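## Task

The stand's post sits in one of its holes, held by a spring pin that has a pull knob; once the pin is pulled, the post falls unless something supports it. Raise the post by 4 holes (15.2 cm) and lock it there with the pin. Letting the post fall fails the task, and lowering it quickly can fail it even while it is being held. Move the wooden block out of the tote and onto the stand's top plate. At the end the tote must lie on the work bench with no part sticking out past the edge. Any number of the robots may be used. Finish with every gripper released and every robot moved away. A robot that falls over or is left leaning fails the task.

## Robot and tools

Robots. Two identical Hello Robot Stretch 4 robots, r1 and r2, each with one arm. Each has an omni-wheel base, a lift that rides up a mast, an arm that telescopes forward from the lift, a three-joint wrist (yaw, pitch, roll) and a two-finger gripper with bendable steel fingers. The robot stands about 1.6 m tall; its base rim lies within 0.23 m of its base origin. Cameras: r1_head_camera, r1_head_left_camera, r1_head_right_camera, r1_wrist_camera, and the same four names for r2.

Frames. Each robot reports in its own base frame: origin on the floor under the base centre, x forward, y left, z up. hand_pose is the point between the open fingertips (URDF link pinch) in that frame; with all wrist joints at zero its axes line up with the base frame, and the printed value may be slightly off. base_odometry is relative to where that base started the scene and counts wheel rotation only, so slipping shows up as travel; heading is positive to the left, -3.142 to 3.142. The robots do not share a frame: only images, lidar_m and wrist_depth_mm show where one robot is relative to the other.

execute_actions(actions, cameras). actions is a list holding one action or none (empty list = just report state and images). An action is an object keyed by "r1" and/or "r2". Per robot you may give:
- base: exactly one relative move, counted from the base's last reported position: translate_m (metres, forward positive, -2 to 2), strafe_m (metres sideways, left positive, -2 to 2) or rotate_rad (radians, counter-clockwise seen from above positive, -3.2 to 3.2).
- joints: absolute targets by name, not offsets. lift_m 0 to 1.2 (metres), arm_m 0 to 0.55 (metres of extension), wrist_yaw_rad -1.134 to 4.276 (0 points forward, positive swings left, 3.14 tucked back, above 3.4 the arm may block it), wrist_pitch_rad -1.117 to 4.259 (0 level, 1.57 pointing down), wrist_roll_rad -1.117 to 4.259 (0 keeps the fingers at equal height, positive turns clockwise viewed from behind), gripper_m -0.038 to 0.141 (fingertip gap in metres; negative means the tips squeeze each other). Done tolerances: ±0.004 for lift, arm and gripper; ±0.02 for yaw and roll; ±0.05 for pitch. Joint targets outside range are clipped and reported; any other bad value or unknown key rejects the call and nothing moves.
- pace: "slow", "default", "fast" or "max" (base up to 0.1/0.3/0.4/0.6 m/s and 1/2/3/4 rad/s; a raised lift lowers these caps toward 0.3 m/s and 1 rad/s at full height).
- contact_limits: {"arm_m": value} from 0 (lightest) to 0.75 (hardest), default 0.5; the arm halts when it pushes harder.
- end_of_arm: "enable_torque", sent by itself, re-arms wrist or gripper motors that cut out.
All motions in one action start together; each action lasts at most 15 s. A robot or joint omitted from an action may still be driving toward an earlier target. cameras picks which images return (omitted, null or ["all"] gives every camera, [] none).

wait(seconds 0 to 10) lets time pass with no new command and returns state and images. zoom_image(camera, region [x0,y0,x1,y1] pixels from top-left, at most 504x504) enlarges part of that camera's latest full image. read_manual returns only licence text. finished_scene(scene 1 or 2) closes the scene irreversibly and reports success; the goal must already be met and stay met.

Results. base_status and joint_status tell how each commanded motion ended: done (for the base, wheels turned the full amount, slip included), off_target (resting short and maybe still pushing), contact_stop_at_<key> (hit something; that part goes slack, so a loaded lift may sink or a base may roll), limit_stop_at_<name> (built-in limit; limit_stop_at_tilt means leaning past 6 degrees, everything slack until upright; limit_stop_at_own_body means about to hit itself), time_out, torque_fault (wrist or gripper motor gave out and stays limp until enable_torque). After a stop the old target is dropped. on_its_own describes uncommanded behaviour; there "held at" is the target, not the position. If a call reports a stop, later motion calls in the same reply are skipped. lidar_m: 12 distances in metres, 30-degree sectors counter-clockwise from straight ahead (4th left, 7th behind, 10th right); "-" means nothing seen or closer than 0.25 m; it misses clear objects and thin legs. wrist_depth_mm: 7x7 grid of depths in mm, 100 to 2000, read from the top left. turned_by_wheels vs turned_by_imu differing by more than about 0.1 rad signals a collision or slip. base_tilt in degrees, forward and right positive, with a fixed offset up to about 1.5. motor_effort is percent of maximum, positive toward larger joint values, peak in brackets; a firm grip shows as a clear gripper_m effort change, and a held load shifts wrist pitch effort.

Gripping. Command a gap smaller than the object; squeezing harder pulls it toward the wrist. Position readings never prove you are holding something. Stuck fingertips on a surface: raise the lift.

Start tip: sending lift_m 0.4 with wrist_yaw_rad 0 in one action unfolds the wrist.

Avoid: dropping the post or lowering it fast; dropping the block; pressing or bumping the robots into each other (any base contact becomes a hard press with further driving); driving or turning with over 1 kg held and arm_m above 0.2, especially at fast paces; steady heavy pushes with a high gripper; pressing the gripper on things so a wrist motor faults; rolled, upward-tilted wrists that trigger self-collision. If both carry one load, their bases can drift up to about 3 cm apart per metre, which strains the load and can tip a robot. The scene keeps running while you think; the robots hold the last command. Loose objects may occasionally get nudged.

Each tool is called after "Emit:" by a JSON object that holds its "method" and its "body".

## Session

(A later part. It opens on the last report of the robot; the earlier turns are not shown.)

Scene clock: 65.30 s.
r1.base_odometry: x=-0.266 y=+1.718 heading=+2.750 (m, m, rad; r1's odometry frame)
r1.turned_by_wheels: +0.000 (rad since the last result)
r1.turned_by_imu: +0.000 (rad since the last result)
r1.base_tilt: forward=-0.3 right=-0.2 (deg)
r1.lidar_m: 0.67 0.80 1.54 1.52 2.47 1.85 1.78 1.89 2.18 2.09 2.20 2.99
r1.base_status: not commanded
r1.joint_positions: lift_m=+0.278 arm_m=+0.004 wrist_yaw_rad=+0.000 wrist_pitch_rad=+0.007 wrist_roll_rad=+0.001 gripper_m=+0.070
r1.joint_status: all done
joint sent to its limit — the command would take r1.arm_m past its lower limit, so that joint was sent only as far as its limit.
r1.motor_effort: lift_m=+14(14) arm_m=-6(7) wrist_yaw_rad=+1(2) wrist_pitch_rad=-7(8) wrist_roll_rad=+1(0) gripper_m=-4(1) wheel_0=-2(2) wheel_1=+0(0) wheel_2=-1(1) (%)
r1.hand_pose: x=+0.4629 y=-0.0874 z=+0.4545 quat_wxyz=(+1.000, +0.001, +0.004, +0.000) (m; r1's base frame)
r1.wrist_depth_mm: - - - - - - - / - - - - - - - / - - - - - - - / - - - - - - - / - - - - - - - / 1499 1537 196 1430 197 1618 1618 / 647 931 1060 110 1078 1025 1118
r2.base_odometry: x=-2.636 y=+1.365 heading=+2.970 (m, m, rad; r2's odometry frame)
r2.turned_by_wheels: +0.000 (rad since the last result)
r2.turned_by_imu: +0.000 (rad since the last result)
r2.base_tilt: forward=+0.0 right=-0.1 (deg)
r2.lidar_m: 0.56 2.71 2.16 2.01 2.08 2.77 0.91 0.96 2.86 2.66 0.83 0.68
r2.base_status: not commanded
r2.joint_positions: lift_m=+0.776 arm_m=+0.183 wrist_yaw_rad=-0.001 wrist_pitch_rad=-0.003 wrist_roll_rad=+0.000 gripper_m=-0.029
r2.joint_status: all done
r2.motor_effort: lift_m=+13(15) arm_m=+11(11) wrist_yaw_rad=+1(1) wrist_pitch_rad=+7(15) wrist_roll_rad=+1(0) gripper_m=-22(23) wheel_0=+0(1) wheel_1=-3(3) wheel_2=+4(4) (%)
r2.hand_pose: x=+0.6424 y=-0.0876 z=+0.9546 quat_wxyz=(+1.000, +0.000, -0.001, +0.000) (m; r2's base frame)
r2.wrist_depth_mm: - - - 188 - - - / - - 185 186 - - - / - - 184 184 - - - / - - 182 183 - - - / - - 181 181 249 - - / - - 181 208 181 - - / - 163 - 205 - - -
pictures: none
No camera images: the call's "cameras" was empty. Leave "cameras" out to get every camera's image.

Locked.

Emit:
{"method": "execute_actions", "body": {"actions": [{"r2":{"joints":{"gripper_m":0.07,"arm_m":0.172}}}], "cameras": []}}

Emit:
{"method": "execute_actions", "body": {"actions": [{"r2":{"joints":{"arm_m":0.005,"lift_m":0.75},"base":{"translate_m":-0.2}},"r1":{"base":{"translate_m":-0.2}}}], "cameras": ["r1_head_camera"]}}

Emit:
{"method": "finished_scene", "body": {"scene": 1}}

Scene clock: 67.27 s.
r1.base_odometry: x=-0.266 y=+1.718 heading=+2.750 (m, m, rad; r1's odometry frame)
r1.turned_by_wheels: +0.000 (rad since the last result)
r1.turned_by_imu: +0.000 (rad since the last result)
r1.base_tilt: forward=-0.2 right=-0.2 (deg)
r1.lidar_m: 0.66 0.78 1.51 1.51 2.45 1.86 1.78 1.87 2.16 2.10 2.20 3.01
r1.base_status: not commanded
r1.joint_positions: lift_m=+0.278 arm_m=+0.004 wrist_yaw_rad=+0.000 wrist_pitch_rad=+0.007 wrist_roll_rad=+0.001 gripper_m=+0.070
r1.joint_status: not commanded
r1.motor_effort: lift_m=+14(14) arm_m=-6(6) wrist_yaw_rad=+1(1) wrist_pitch_rad=-8(8) wrist_roll_rad=+1(1) gripper_m=+0(3) wheel_0=-2(2) wheel_1=+0(0) wheel_2=-1(1) (%)
r1.hand_pose: x=+0.4629 y=-0.0874 z=+0.4545 quat_wxyz=(+1.000, +0.001, +0.004, +0.000) (m; r1's base frame)
r1.wrist_depth_mm: - - - - - - - / - - - - - - - / - - - - - - - / - - - - - - - / - - - - - - - / 1537 1537 195 1430 198 1618 1576 / 654 946 1060 110 1078 1042 1118
r2.base_odometry: x=-2.636 y=+1.365 heading=+2.970 (m, m, rad; r2's odometry frame)
r2.turned_by_wheels: +0.000 (rad since the last result)
r2.turned_by_imu: +0.000 (rad since the last result)
r2.base_tilt: forward=+0.0 right=-0.1 (deg)
r2.lidar_m: 0.56 2.72 2.15 2.00 2.09 2.76 0.91 0.93 2.83 2.67 0.82 0.71
r2.base_status: not commanded
r2.joint_positions: lift_m=+0.775 arm_m=+0.173 wrist_yaw_rad=+0.000 wrist_pitch_rad=+0.002 wrist_roll_rad=+0.000 gripper_m=+0.070
r2.joint_status: all done
r2.motor_effort: lift_m=+14(14) arm_m=-5(13) wrist_yaw_rad=-1(18) wrist_pitch_rad=-7(9) wrist_roll_rad=+0(0) gripper_m=-3(30) wheel_0=+1(1) wheel_1=-2(3) wheel_2=+3(4) (%)
r2.hand_pose: x=+0.6322 y=-0.0873 z=+0.9530 quat_wxyz=(+1.000, +0.000, +0.001, +0.000) (m; r2's base frame)
r2.wrist_depth_mm: - - - 196 - - - / - - - 195 - - - / - - 193 193 - - - / - - 191 191 - - - / - - 189 190 215 - - / - - 212 220 215 - - / - - - 153 - - -
pictures: none
No camera images: the call's "cameras" was empty. Leave "cameras" out to get every camera's image.

Scene clock: 69.33 s.
r1.base_odometry: x=-0.081 y=+1.642 heading=+2.750 (m, m, rad; r1's odometry frame)
r1.turned_by_wheels: +0.000 (rad since the last result)
r1.turned_by_imu: -0.001 (rad since the last result)
r1.base_tilt: forward=-0.3 right=-0.2 (deg)
r1.lidar_m: 0.85 0.99 1.56 1.85 2.19 1.64 1.58 1.66 2.17 2.10 2.19 3.11
r1.base_status: done
r1.joint_positions: lift_m=+0.278 arm_m=+0.004 wrist_yaw_rad=+0.000 wrist_pitch_rad=+0.007 wrist_roll_rad=+0.001 gripper_m=+0.070
r1.joint_status: not commanded
r1.motor_effort: lift_m=+14(14) arm_m=-6(6) wrist_yaw_rad=+1(1) wrist_pitch_rad=-8(8) wrist_roll_rad=+1(2) gripper_m=-2(3) wheel_0=-1(6) wheel_1=+1(6) wheel_2=-1(7) (%)
r1.hand_pose: x=+0.4629 y=-0.0874 z=+0.4545 quat_wxyz=(+1.000, +0.001, +0.004, +0.000) (m; r1's base frame)
r1.wrist_depth_mm: - - - - - - - / - - - - - - - / - - - - - - - / - - - - - - - / - - - - - - - / 931 1576 196 1430 196 1618 1618 / 866 1008 1078 110 1098 1025 1118
r2.base_odometry: x=-2.439 y=+1.331 heading=+2.970 (m, m, rad; r2's odometry frame)
r2.turned_by_wheels: +0.000 (rad since the last result)
r2.turned_by_imu: +0.000 (rad since the last result)
r2.base_tilt: forward=-0.1 right=-0.1 (deg)
r2.lidar_m: 0.73 2.94 2.11 1.98 2.08 2.73 0.71 0.72 0.96 2.68 1.13 1.01
r2.base_status: done
r2.joint_positions: lift_m=+0.750 arm_m=+0.006 wrist_yaw_rad=+0.000 wrist_pitch_rad=+0.003 wrist_roll_rad=+0.000 gripper_m=+0.070
r2.joint_status: all done
r2.motor_effort: lift_m=+15(15) arm_m=-8(8) wrist_yaw_rad=+0(2) wrist_pitch_rad=-7(9) wrist_roll_rad=+0(1) gripper_m=-2(4) wheel_0=-1(9) wheel_1=-2(7) wheel_2=+1(12) (%)
r2.hand_pose: x=+0.4658 y=-0.0875 z=+0.9279 quat_wxyz=(+1.000, +0.000, +0.001, +0.000) (m; r2's base frame)
r2.wrist_depth_mm: - - - - - - - / - - - - - - - / - - - - - - - / - - - - - - - / - - - - - - - / - - 212 - 216 - - / - - - 154 - - -
pictures: r1_head_camera
Images, in order (width x height): r1_head_camera 420x560.

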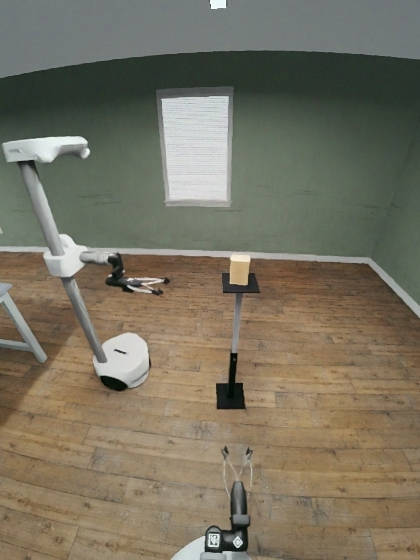

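The scene is finished: the task was done.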